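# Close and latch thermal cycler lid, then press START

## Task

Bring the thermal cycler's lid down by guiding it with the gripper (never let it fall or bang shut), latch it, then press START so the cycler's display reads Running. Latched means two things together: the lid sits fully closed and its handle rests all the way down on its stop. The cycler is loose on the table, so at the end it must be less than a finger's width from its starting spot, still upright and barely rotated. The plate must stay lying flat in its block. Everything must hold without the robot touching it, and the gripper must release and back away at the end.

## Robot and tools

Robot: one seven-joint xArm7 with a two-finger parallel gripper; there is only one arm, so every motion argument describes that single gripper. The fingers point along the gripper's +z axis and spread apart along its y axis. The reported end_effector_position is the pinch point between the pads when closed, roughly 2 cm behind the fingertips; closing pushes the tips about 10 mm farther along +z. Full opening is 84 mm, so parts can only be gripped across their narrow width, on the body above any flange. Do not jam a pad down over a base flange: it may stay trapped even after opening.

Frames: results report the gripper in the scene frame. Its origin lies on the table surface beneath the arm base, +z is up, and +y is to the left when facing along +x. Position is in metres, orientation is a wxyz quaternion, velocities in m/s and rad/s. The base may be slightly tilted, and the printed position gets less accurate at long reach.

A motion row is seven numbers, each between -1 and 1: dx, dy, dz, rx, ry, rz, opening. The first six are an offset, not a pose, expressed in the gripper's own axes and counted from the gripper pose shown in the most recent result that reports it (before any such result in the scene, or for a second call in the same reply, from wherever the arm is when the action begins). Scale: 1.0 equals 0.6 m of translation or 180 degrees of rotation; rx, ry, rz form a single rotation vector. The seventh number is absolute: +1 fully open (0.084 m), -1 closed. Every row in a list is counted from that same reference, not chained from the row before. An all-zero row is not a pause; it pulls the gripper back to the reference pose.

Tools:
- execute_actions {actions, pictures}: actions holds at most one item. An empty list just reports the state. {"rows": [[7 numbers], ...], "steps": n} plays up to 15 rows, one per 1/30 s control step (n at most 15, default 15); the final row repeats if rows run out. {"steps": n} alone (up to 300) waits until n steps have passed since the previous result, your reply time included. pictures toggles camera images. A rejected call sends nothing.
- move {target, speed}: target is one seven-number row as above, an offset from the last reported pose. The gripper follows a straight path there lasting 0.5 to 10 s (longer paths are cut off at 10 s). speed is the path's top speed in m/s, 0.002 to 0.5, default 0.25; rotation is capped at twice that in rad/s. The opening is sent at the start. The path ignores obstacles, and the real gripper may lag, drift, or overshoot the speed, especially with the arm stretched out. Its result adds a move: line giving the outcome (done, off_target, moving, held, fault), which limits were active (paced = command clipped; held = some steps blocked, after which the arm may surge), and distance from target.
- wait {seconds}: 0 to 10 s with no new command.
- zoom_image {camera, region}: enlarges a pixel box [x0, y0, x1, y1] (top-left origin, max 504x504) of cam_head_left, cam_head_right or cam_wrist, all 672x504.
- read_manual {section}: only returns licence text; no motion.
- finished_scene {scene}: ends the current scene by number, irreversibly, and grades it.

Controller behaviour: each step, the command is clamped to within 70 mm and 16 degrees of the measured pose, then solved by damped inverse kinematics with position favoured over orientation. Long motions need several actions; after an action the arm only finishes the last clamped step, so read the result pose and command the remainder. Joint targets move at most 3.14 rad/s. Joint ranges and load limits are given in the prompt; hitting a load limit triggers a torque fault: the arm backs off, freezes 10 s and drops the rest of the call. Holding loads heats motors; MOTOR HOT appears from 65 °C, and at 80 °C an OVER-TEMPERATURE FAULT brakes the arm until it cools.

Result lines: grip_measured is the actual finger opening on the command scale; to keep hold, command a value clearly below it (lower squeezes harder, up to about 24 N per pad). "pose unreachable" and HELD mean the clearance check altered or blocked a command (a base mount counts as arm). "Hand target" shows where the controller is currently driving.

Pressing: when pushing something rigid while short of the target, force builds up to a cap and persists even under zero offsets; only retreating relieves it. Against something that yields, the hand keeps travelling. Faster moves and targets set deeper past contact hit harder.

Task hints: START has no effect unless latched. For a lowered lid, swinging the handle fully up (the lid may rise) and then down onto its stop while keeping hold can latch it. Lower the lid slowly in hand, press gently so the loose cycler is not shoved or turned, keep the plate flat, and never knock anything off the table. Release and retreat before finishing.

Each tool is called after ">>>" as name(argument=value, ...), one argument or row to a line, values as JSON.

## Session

>>> execute_actions(
  actions=[],
)

Scene clock: 0.00 s of 7800.00 s.
end_effector_position=(+0.1994, -0.0771, +0.3338) grip_measured=+1.00 end_effector_quat_wxyz=(-0.093, +0.838, +0.537, -0.027) end_effector_velocity=(-0.000, +0.000, +0.000) end_effector_angular_velocity=(-0.000, +0.001, +0.000)
Joint positions: [ 0.102 -0.866 -0.263  0.612 -0.113  1.603 -1.334  0.084]
Joint velocities: [-0.    -0.     0.001  0.     0.     0.001 -0.    -0.   ]
Motor temperatures (°C, as the motors report them): [37 38 38 34 40 45 40]
Hand target: +0.199, -0.077, +0.334; -0.093, +0.838, +0.537, -0.027

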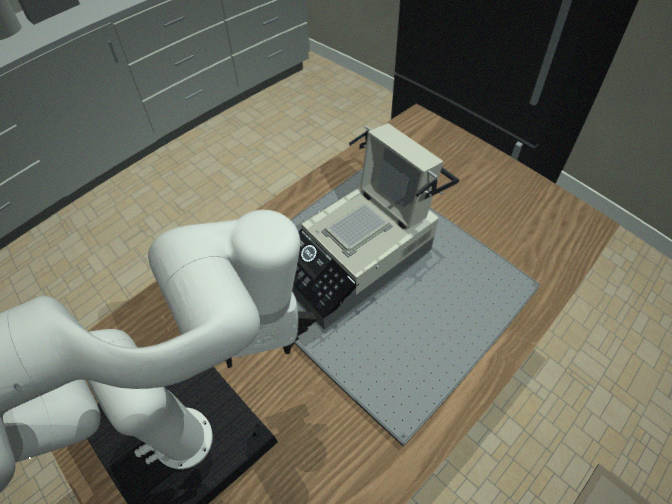

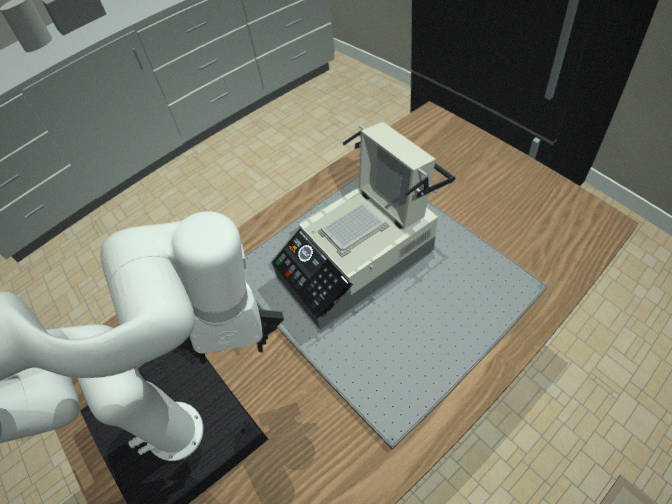

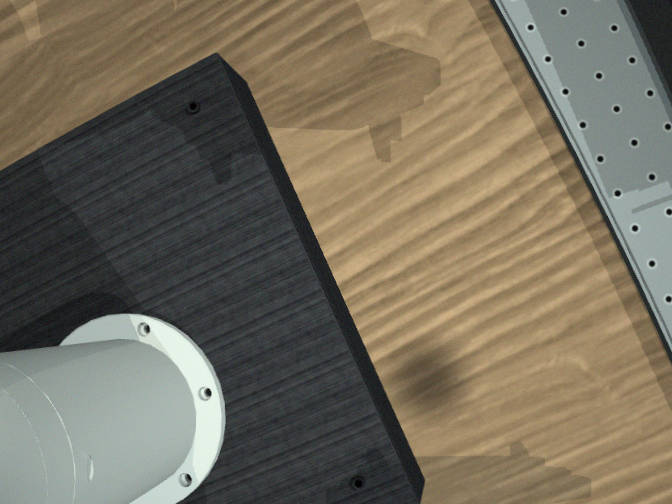

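>>> move(
  target=[0.528,0.245,-0.40,-0.063,0.018,0.361,1],
  speed=0.35,
)

>>> zoom_image(
  camera="cam_head_right",
  region=[320, 100, 480, 260],
)

Scene clock: 5.13 s of 7800.00 s.
end_effector_position=(+0.4998, +0.1199, +0.5573) grip_measured=+1.00 end_effector_quat_wxyz=(-0.001, +1.000, +0.002, +0.001) end_effector_velocity=(+0.001, +0.000, +0.002) end_effector_angular_velocity=(-0.005, +0.016, -0.000)
Joint positions: [ 0.274  0.41   0.27   2.495 -0.147  2.073  0.303  0.084]
Joint velocities: [ 0.038  0.09  -0.006  0.162 -0.029  0.089 -0.001 -0.   ]
Motor temperatures (°C, as the motors report them): [37 38 38 35 40 45 40]
Hand target: +0.500, +0.120, +0.557; -0.000, +1.000, +0.002, -0.000
Off the commanded pose: 0.002 m, 0 deg.
move: done

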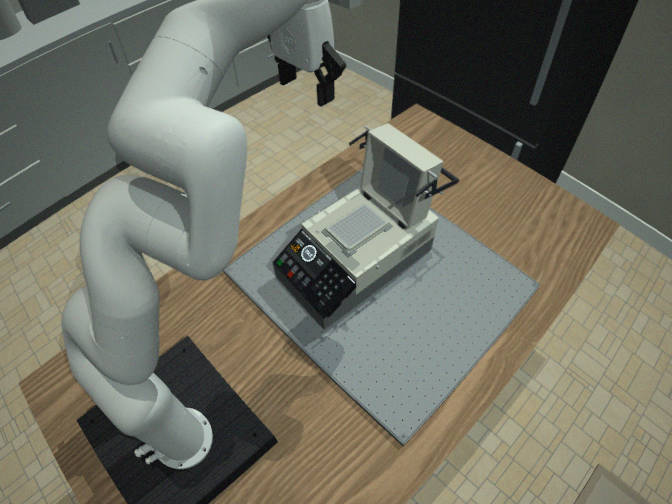

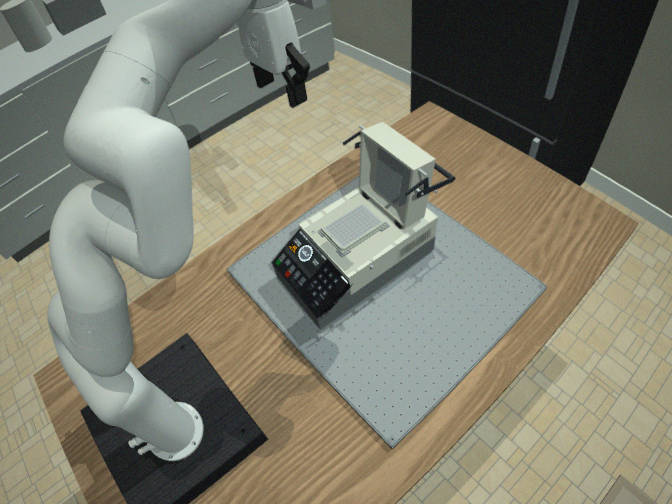

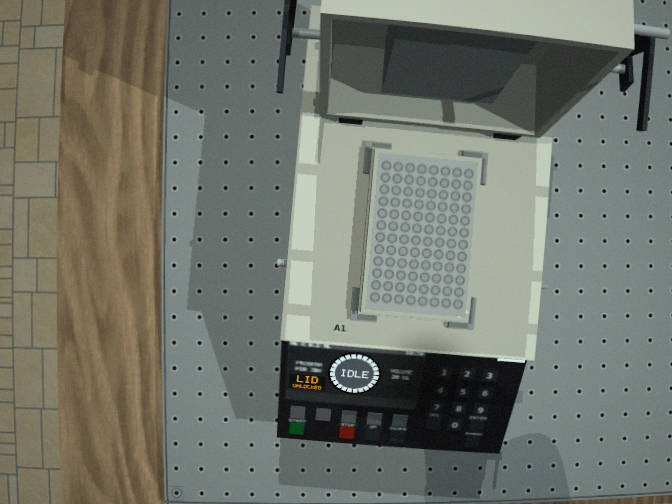

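Region (320, 100, 480, 260) of cam_head_right's 672x504 image, scaled by 3.150, with more detail than that image has.

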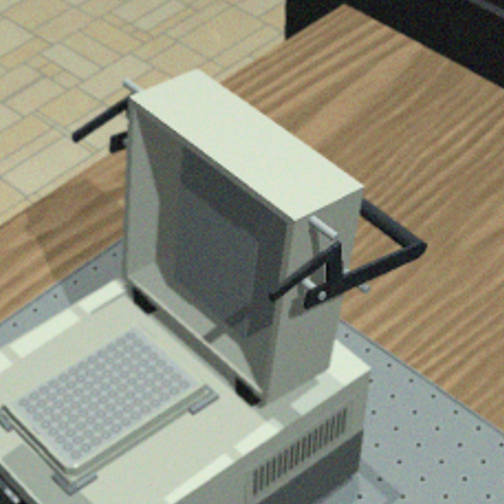

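>>> move(
  target=[0.4,0.078,0.30,-0.112,0.103,-0.464,-0.2],
  speed=0.3,
)

Scene clock: 9.90 s of 7800.00 s.
end_effector_position=(+0.7397, +0.0725, +0.3783) grip_measured=-0.21 end_effector_quat_wxyz=(+0.159, +0.719, +0.660, +0.148) end_effector_velocity=(+0.001, -0.003, -0.005) end_effector_angular_velocity=(-0.004, +0.007, +0.004)
Joint positions: [ 0.059  0.628  0.369  2.088 -0.388  1.06  -1.199  0.035]
Joint velocities: [-0.003  0.008 -0.001  0.001 -0.001 -0.    -0.009 -0.   ]
Motor temperatures (°C, as the motors report them): [37 38 38 35 40 45 40]
Hand target: +0.740, +0.072, +0.378; +0.159, +0.719, +0.660, +0.147
Off the commanded pose: 0.002 m, 0 deg.
move: done

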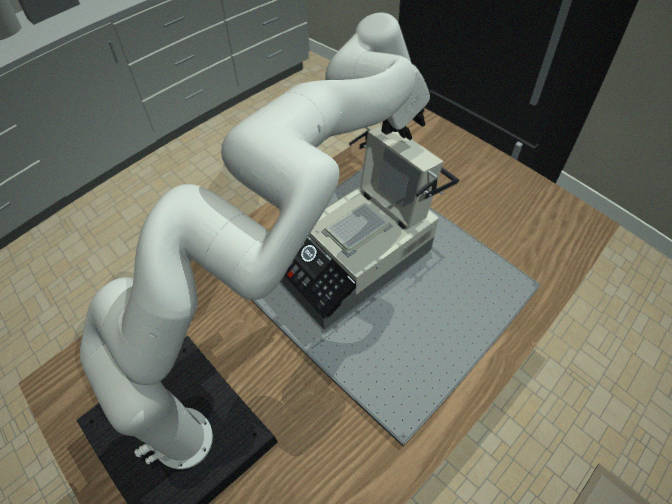

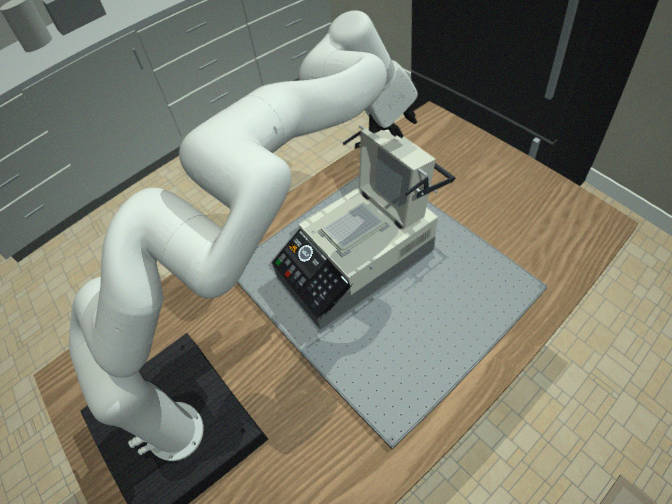

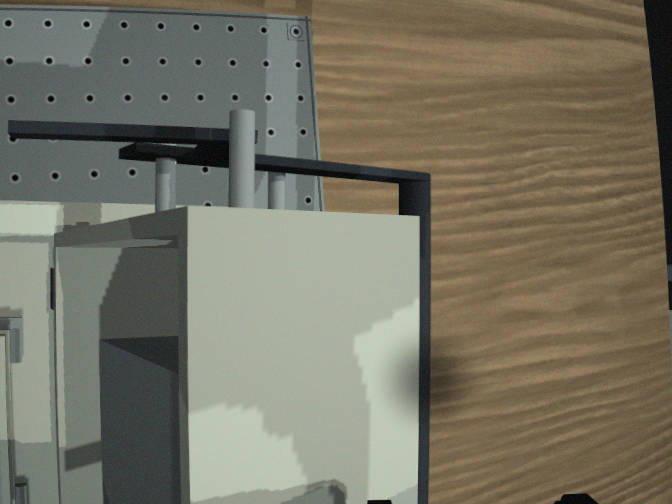

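>>> move(
  target=[0.17,-0.103,0.04,0,0,0,-0.3],
  speed=0.15,
)

>>> move(
  target=[0,0,0.06,0,0,0,-0.3],
  speed=0.06,
)

Scene clock: 16.10 s of 7800.00 s.
end_effector_position=(+0.7024, +0.1829, +0.3355) grip_measured=-0.31 end_effector_quat_wxyz=(+0.159, +0.718, +0.661, +0.152) end_effector_velocity=(+0.001, -0.005, -0.003) end_effector_angular_velocity=(-0.009, -0.007, -0.005)
Joint positions: [ 0.196  0.562  0.368  1.862 -0.474  0.936 -0.955  0.03 ]
Joint velocities: [-0.004 -0.003 -0.004 -0.013 -0.012 -0.013  0.007  0.   ]
Motor temperatures (°C, as the motors report them): [37 39 38 36 40 45 40]
Hand target: +0.703, +0.178, +0.330; +0.159, +0.719, +0.660, +0.147
Off the commanded pose: 0.007 m, 1 deg.
After step 90, 1.97 s passed at rest.
move: off_target

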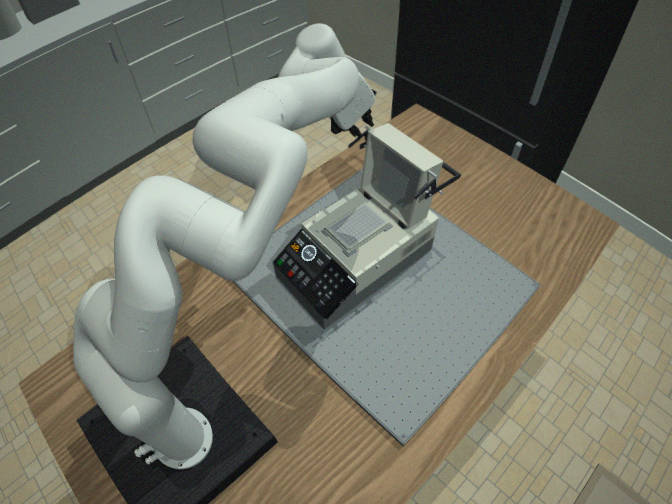

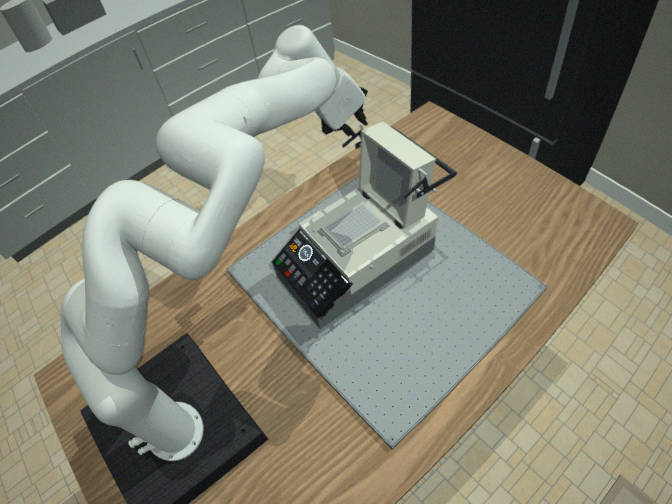

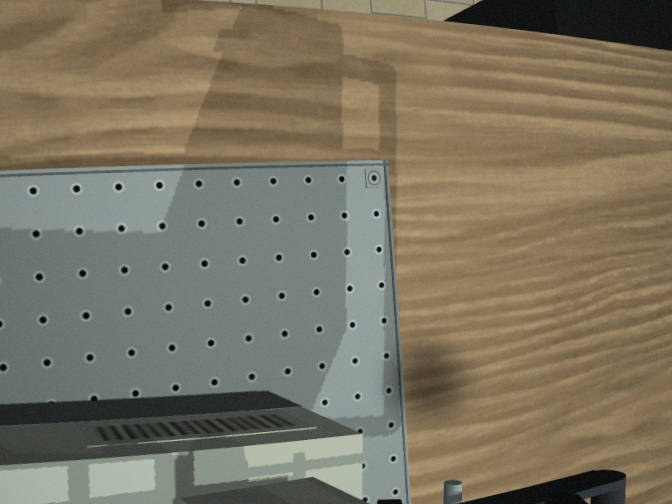

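Scene clock: 16.97 s of 7800.00 s.
end_effector_position=(+0.7221, +0.1819, +0.3359) grip_measured=-0.31 end_effector_quat_wxyz=(+0.171, +0.716, +0.655, +0.172) end_effector_velocity=(+0.001, -0.002, -0.001) end_effector_angular_velocity=(-0.005, -0.001, -0.002)
Joint positions: [ 0.205  0.603  0.352  1.906 -0.494  0.889 -0.948  0.03 ]
Joint velocities: [ 0.006 -0.    -0.011 -0.001  0.002 -0.002 -0.002 -0.   ]
Motor temperatures (°C, as the motors report them): [37 39 38 36 40 45 40]
Hand target: +0.717, +0.182, +0.304; +0.159, +0.718, +0.661, +0.152
Off the commanded pose: 0.033 m, 3 deg.
move: off_target

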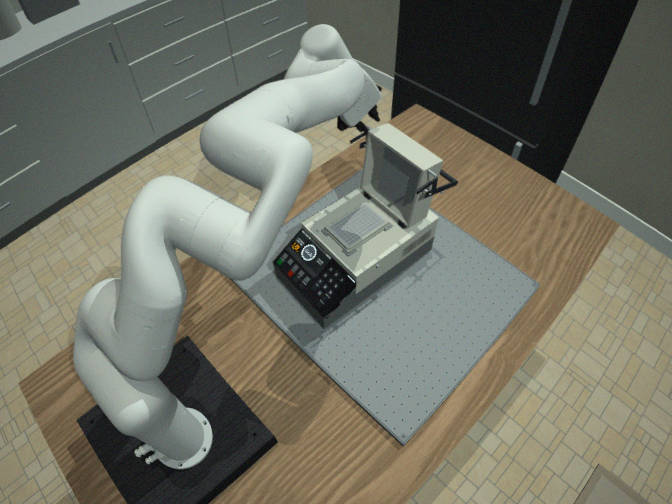

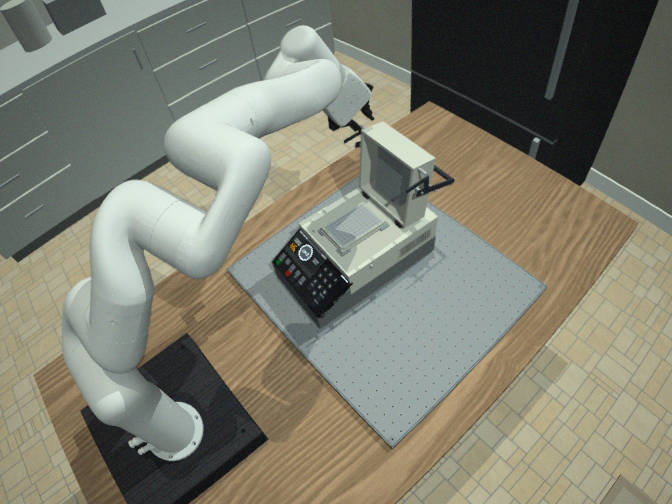

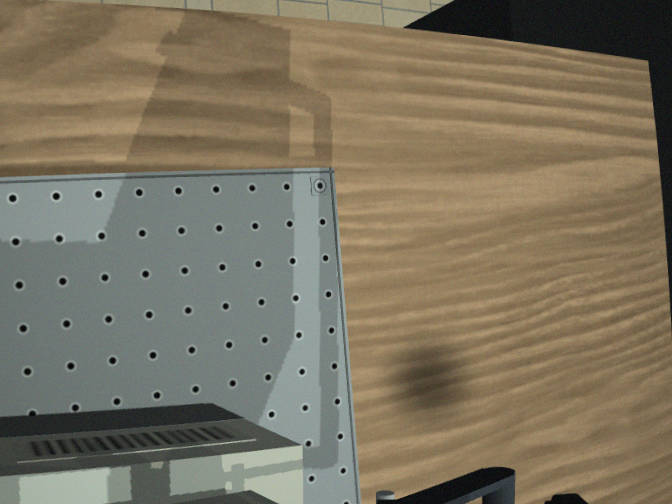

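>>> move(
  target=[0.0,-0.03,-0.06,0,0,0,-0.3],
  speed=0.15,
)

>>> move(
  target=[-0.08,0,0,0,0,0,-0.3],
  speed=0.15,
)

>>> zoom_image(
  camera="cam_head_left",
  region=[320, 80, 440, 200],
)

Scene clock: 20.53 s of 7800.00 s.
end_effector_position=(+0.6894, +0.1839, +0.3579) grip_measured=-0.32 end_effector_quat_wxyz=(+0.171, +0.716, +0.655, +0.171) end_effector_velocity=(-0.001, +0.004, +0.008) end_effector_angular_velocity=(+0.006, -0.012, +0.006)
Joint positions: [ 0.187  0.47   0.365  1.764 -0.467  0.882 -0.931  0.03 ]
Joint velocities: [ 0.002 -0.011  0.004 -0.     0.002 -0.003  0.     0.   ]
Motor temperatures (°C, as the motors report them): [37 39 38 36 40 45 40]
Hand target: +0.689, +0.184, +0.359; +0.171, +0.716, +0.655, +0.172
Off the commanded pose: 0.001 m, 0 deg.
move: done

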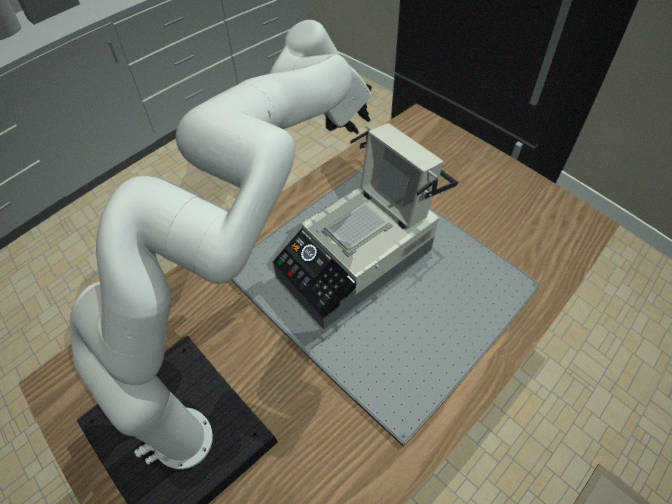

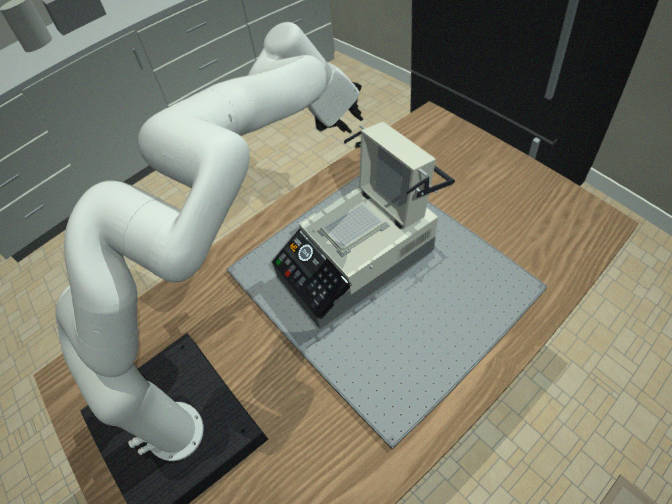

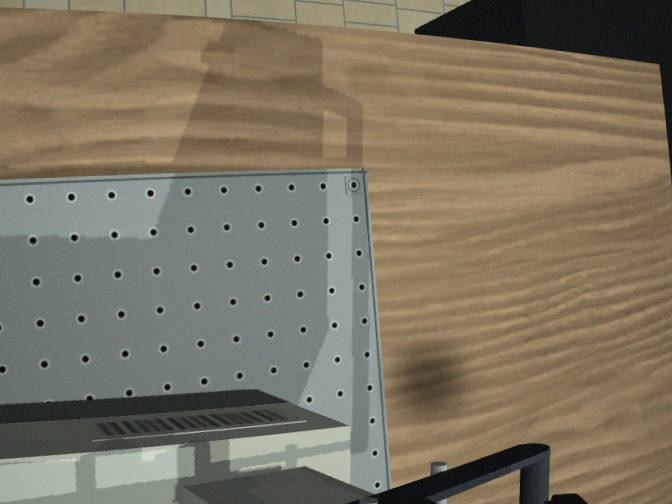

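Scene clock: 21.30 s of 7800.00 s.
end_effector_position=(+0.6852, +0.1372, +0.3571) grip_measured=-0.32 end_effector_quat_wxyz=(+0.171, +0.716, +0.655, +0.172) end_effector_velocity=(-0.002, +0.001, +0.000) end_effector_angular_velocity=(+0.002, -0.000, +0.009)
Joint positions: [ 0.092  0.4    0.368  1.658 -0.411  0.822 -1.017  0.03 ]
Joint velocities: [-0.005 -0.006  0.006 -0.01   0.006 -0.006 -0.01  -0.   ]
Motor temperatures (°C, as the motors report them): [37 39 38 36 40 45 40]
Hand target: +0.685, +0.136, +0.357; +0.171, +0.716, +0.655, +0.171
Off the commanded pose: 0.001 m, 0 deg.
move: done

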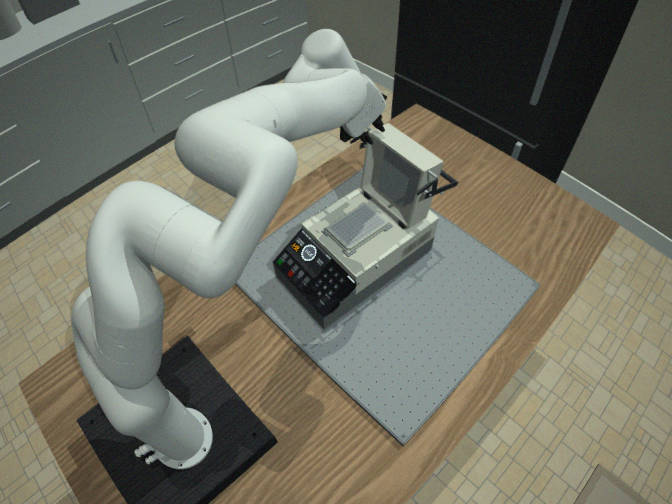

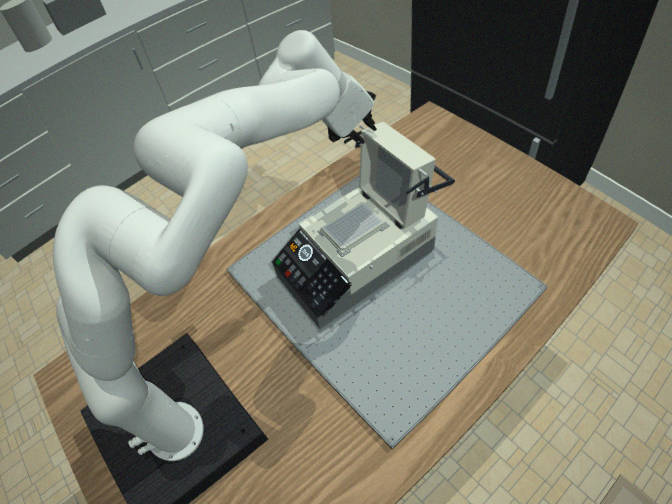

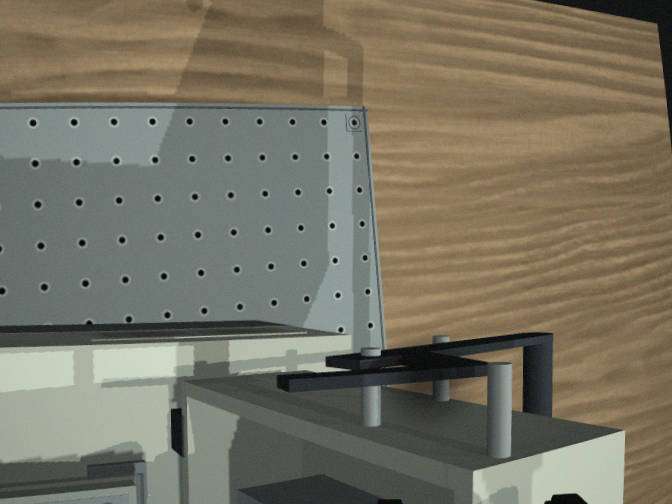

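Region (320, 80, 440, 200) of cam_head_left's 672x504 image, scaled by 4.200, with more detail than that image has.

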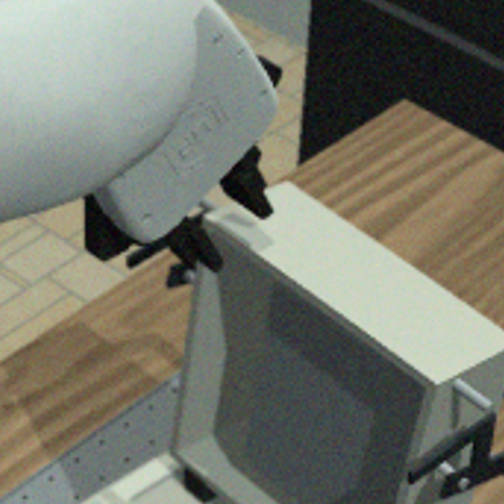

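>>> move(
  target=[0.061,0.012,0,0,0,0,-0.4],
  speed=0.1,
)

>>> move(
  target=[0,0,0.055,0,0,0,-0.4],
  speed=0.04,
)

>>> move(
  target=[0,0,0,0,0,0,-1],
)

Scene clock: 24.20 s of 7800.00 s.
end_effector_position=(+0.6947, +0.1722, +0.3611) grip_measured=-0.42 end_effector_quat_wxyz=(+0.171, +0.716, +0.655, +0.171) end_effector_velocity=(+0.001, +0.000, +0.000) end_effector_angular_velocity=(-0.001, +0.001, -0.004)
Joint positions: [ 0.169  0.474  0.365  1.779 -0.455  0.887 -0.959  0.026]
Joint velocities: [ 0.005  0.007 -0.003  0.012 -0.002  0.008  0.003  0.   ]
Motor temperatures (°C, as the motors report them): [37 39 38 36 40 45 40]
Hand target: +0.695, +0.173, +0.361; +0.171, +0.716, +0.655, +0.171
Off the commanded pose: 0.001 m, 0 deg.
move: done

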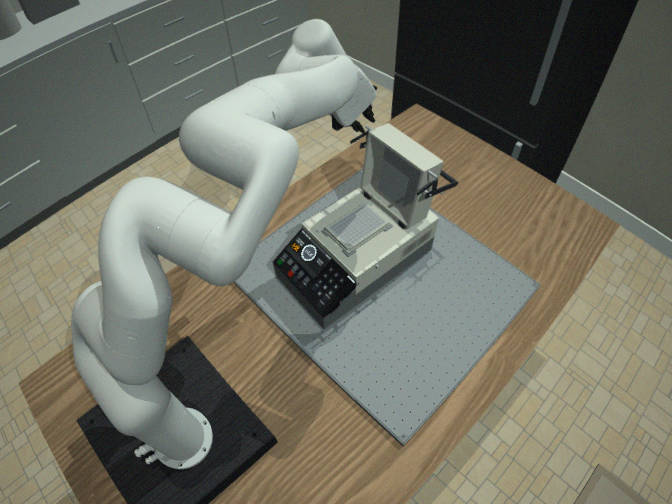

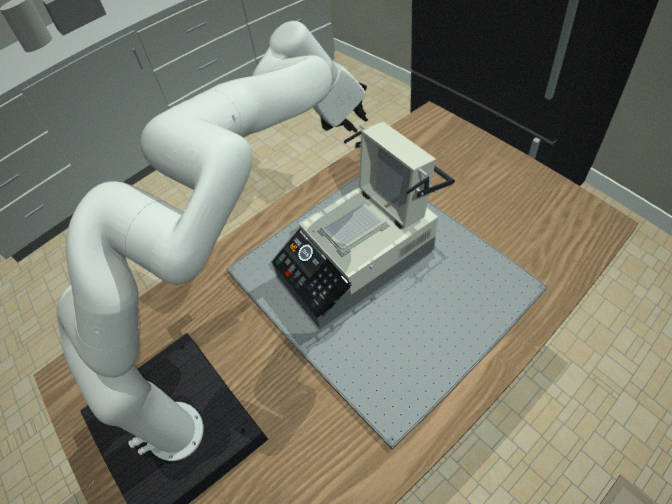

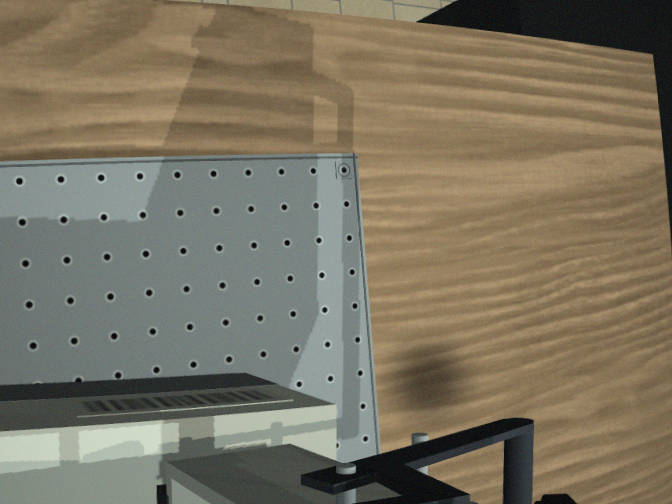

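Scene clock: 25.33 s of 7800.00 s.
end_effector_position=(+0.7112, +0.1724, +0.3383) grip_measured=-0.42 end_effector_quat_wxyz=(+0.173, +0.715, +0.654, +0.176) end_effector_velocity=(+0.000, -0.000, -0.006) end_effector_angular_velocity=(-0.001, +0.007, +0.000)
Joint positions: [ 0.177  0.538  0.352  1.807 -0.48   0.842 -0.949  0.026]
Joint velocities: [-0.001  0.008  0.001 -0.001 -0.002 -0.002  0.001 -0.   ]
Motor temperatures (°C, as the motors report them): [37 39 38 36 40 45 40]
Hand target: +0.710, +0.171, +0.332; +0.171, +0.716, +0.655, +0.171
Off the commanded pose: 0.007 m, 1 deg.
move: off_target

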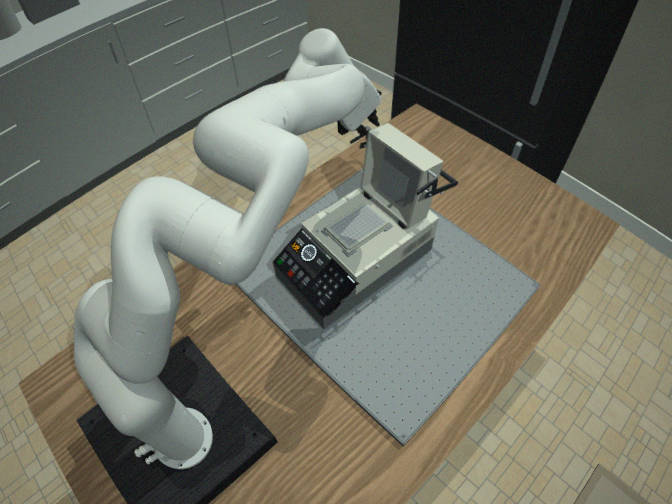

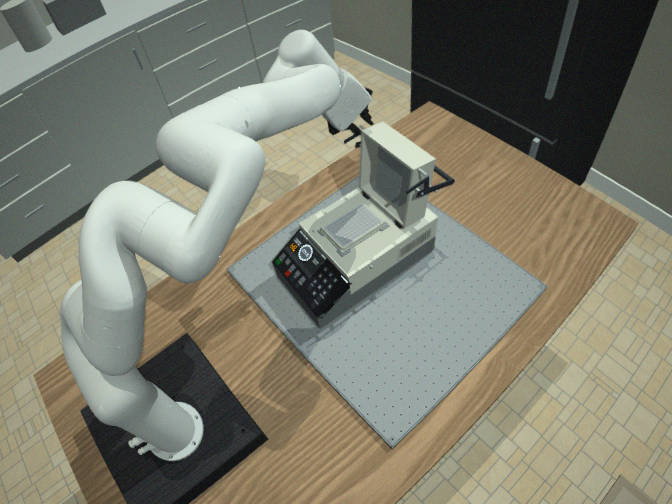

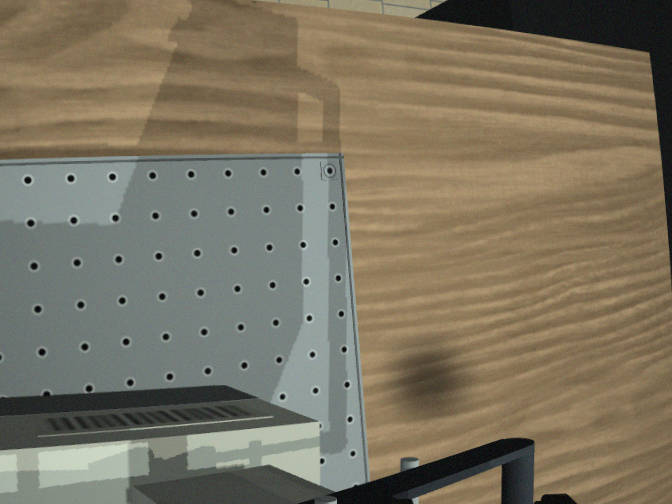

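Scene clock: 25.83 s of 7800.00 s.
end_effector_position=(+0.7103, +0.1726, +0.3360) grip_measured=-0.88 end_effector_quat_wxyz=(+0.172, +0.715, +0.654, +0.174) end_effector_velocity=(+0.001, -0.001, +0.002) end_effector_angular_velocity=(+0.000, -0.004, -0.001)
Joint positions: [ 0.177  0.539  0.352  1.804 -0.48   0.843 -0.949  0.005]
Joint velocities: [-0.    -0.001 -0.     0.002 -0.    -0.001 -0.    -0.   ]
Motor temperatures (°C, as the motors report them): [37 39 38 36 40 45 40]
Hand target: +0.711, +0.172, +0.338; +0.173, +0.715, +0.654, +0.176
Off the commanded pose: 0.002 m, 0 deg.
move: done

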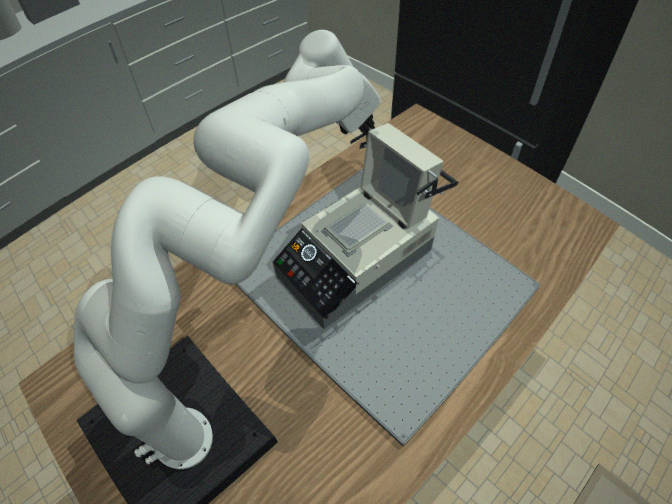

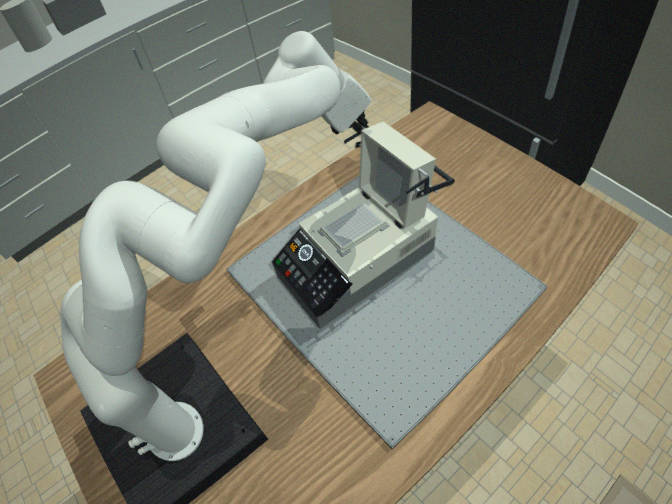

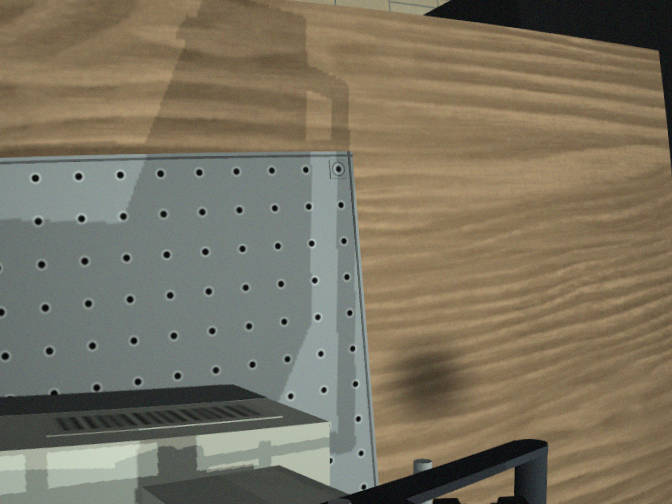

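>>> move(
  target=[0.009,0,-0.004,0,0,0,-0.45],
  speed=0.03,
)

>>> move(
  target=[0,0,0.027,0,0,0,-0.45],
  speed=0.03,
)

>>> move(
  target=[0,0,0,0,0,0,-1],
)

Scene clock: 29.33 s of 7800.00 s.
end_effector_position=(+0.7103, +0.1775, +0.3403) grip_measured=-0.47 end_effector_quat_wxyz=(+0.173, +0.715, +0.654, +0.176) end_effector_velocity=(-0.000, +0.000, -0.001) end_effector_angular_velocity=(-0.001, +0.003, -0.002)
Joint positions: [ 0.187  0.541  0.351  1.818 -0.483  0.852 -0.941  0.023]
Joint velocities: [ 0.002  0.001 -0.001  0.002 -0.     0.004  0.002 -0.   ]
Motor temperatures (°C, as the motors report them): [37 39 38 36 40 45 40]
Hand target: +0.710, +0.178, +0.338; +0.172, +0.715, +0.654, +0.174
Off the commanded pose: 0.002 m, 0 deg.
move: done

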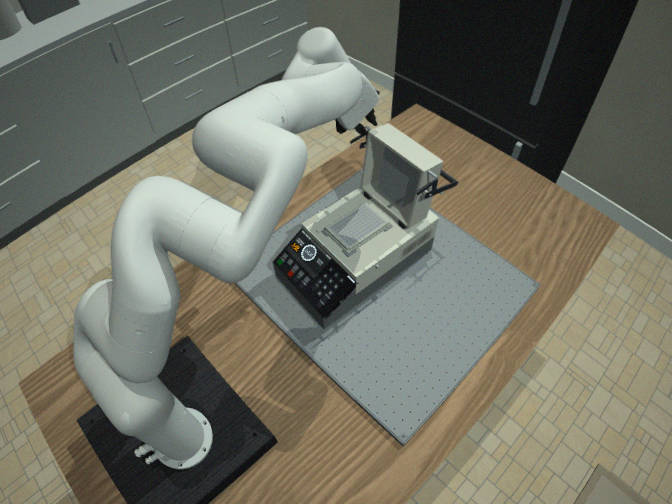

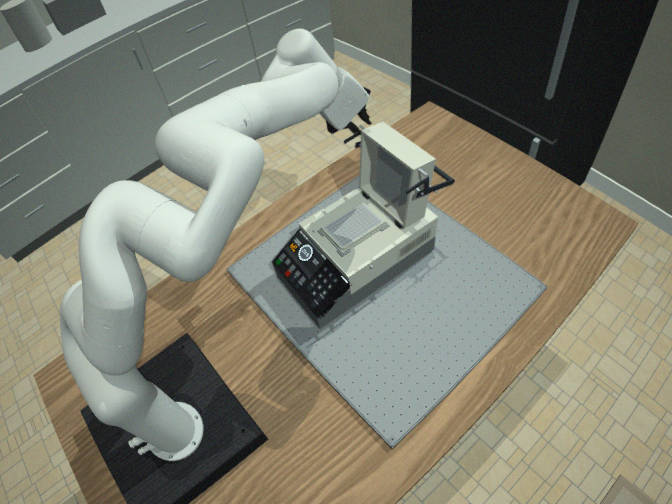

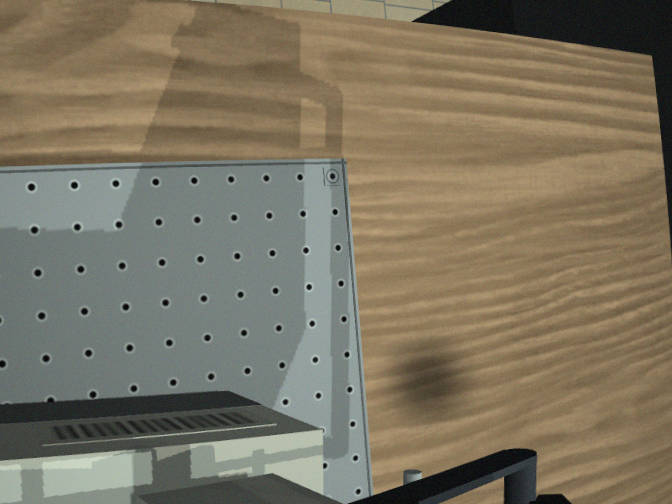

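Scene clock: 30.10 s of 7800.00 s.
end_effector_position=(+0.7186, +0.1792, +0.3373) grip_measured=-0.47 end_effector_quat_wxyz=(+0.176, +0.714, +0.653, +0.183) end_effector_velocity=(+0.001, -0.001, -0.000) end_effector_angular_velocity=(-0.002, -0.003, -0.001)
Joint positions: [ 0.192  0.565  0.346  1.839 -0.494  0.834 -0.937  0.024]
Joint velocities: [ 0.    -0.    -0.004 -0.001 -0.002 -0.004  0.001  0.   ]
Motor temperatures (°C, as the motors report them): [37 39 38 36 40 45 40]
Hand target: +0.718, +0.177, +0.326; +0.173, +0.715, +0.654, +0.176
Off the commanded pose: 0.011 m, 1 deg.
move: off_target

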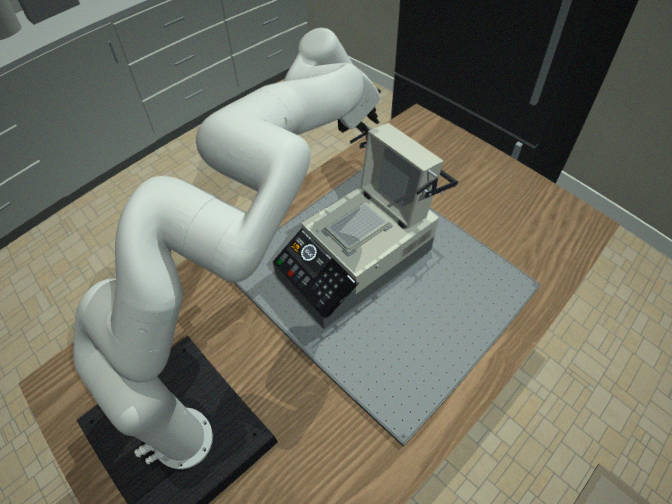

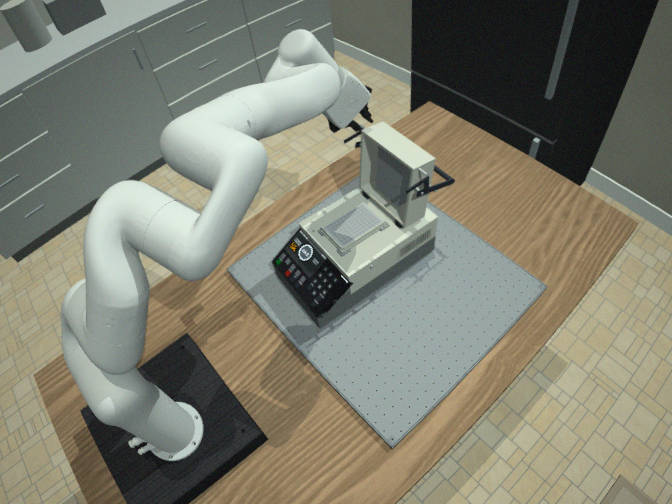

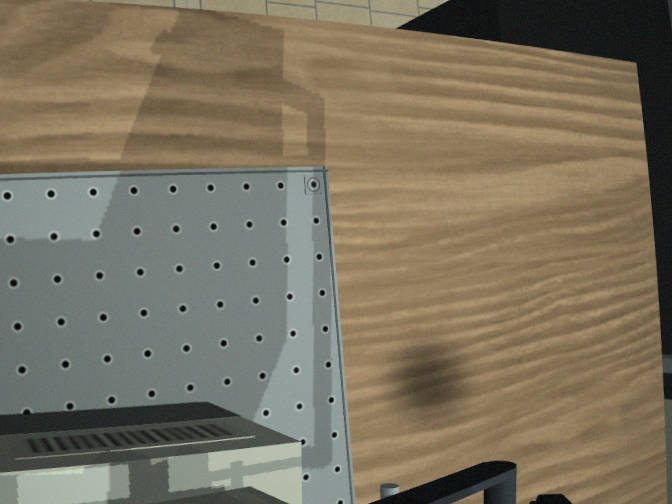

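Scene clock: 30.60 s of 7800.00 s.
end_effector_position=(+0.7179, +0.1795, +0.3354) grip_measured=-0.88 end_effector_quat_wxyz=(+0.176, +0.714, +0.653, +0.181) end_effector_velocity=(+0.002, +0.000, +0.003) end_effector_angular_velocity=(+0.004, -0.007, +0.000)
Joint positions: [ 0.193  0.566  0.346  1.837 -0.493  0.835 -0.937  0.005]
Joint velocities: [-0.     0.002 -0.     0.006  0.    -0.004 -0.001  0.   ]
Motor temperatures (°C, as the motors report them): [37 39 38 36 40 45 40]
Hand target: +0.719, +0.179, +0.337; +0.176, +0.714, +0.653, +0.183
Off the commanded pose: 0.002 m, 0 deg.
move: done

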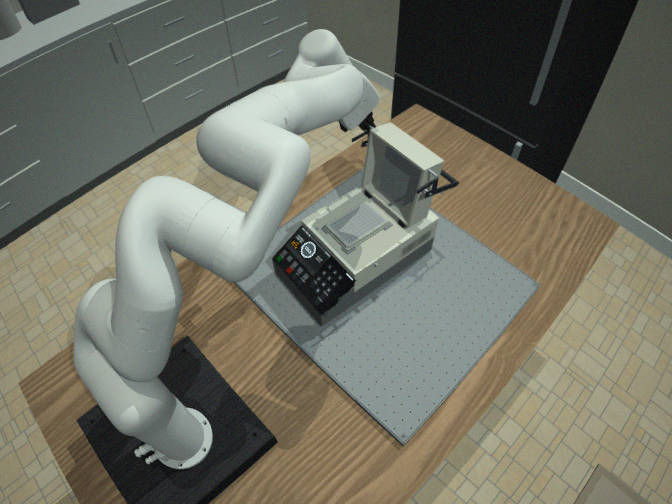

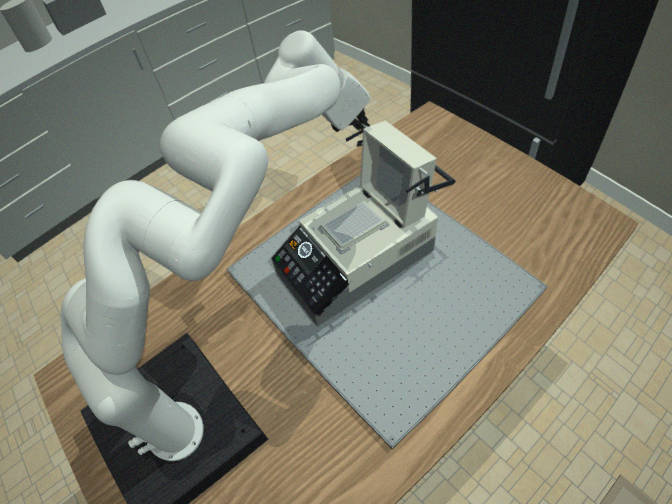

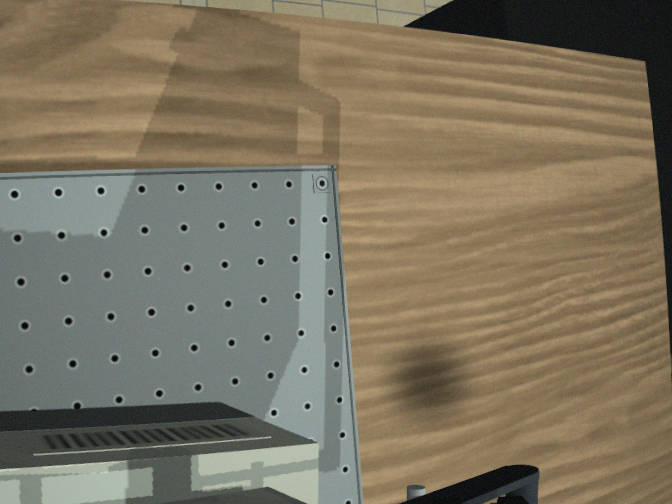

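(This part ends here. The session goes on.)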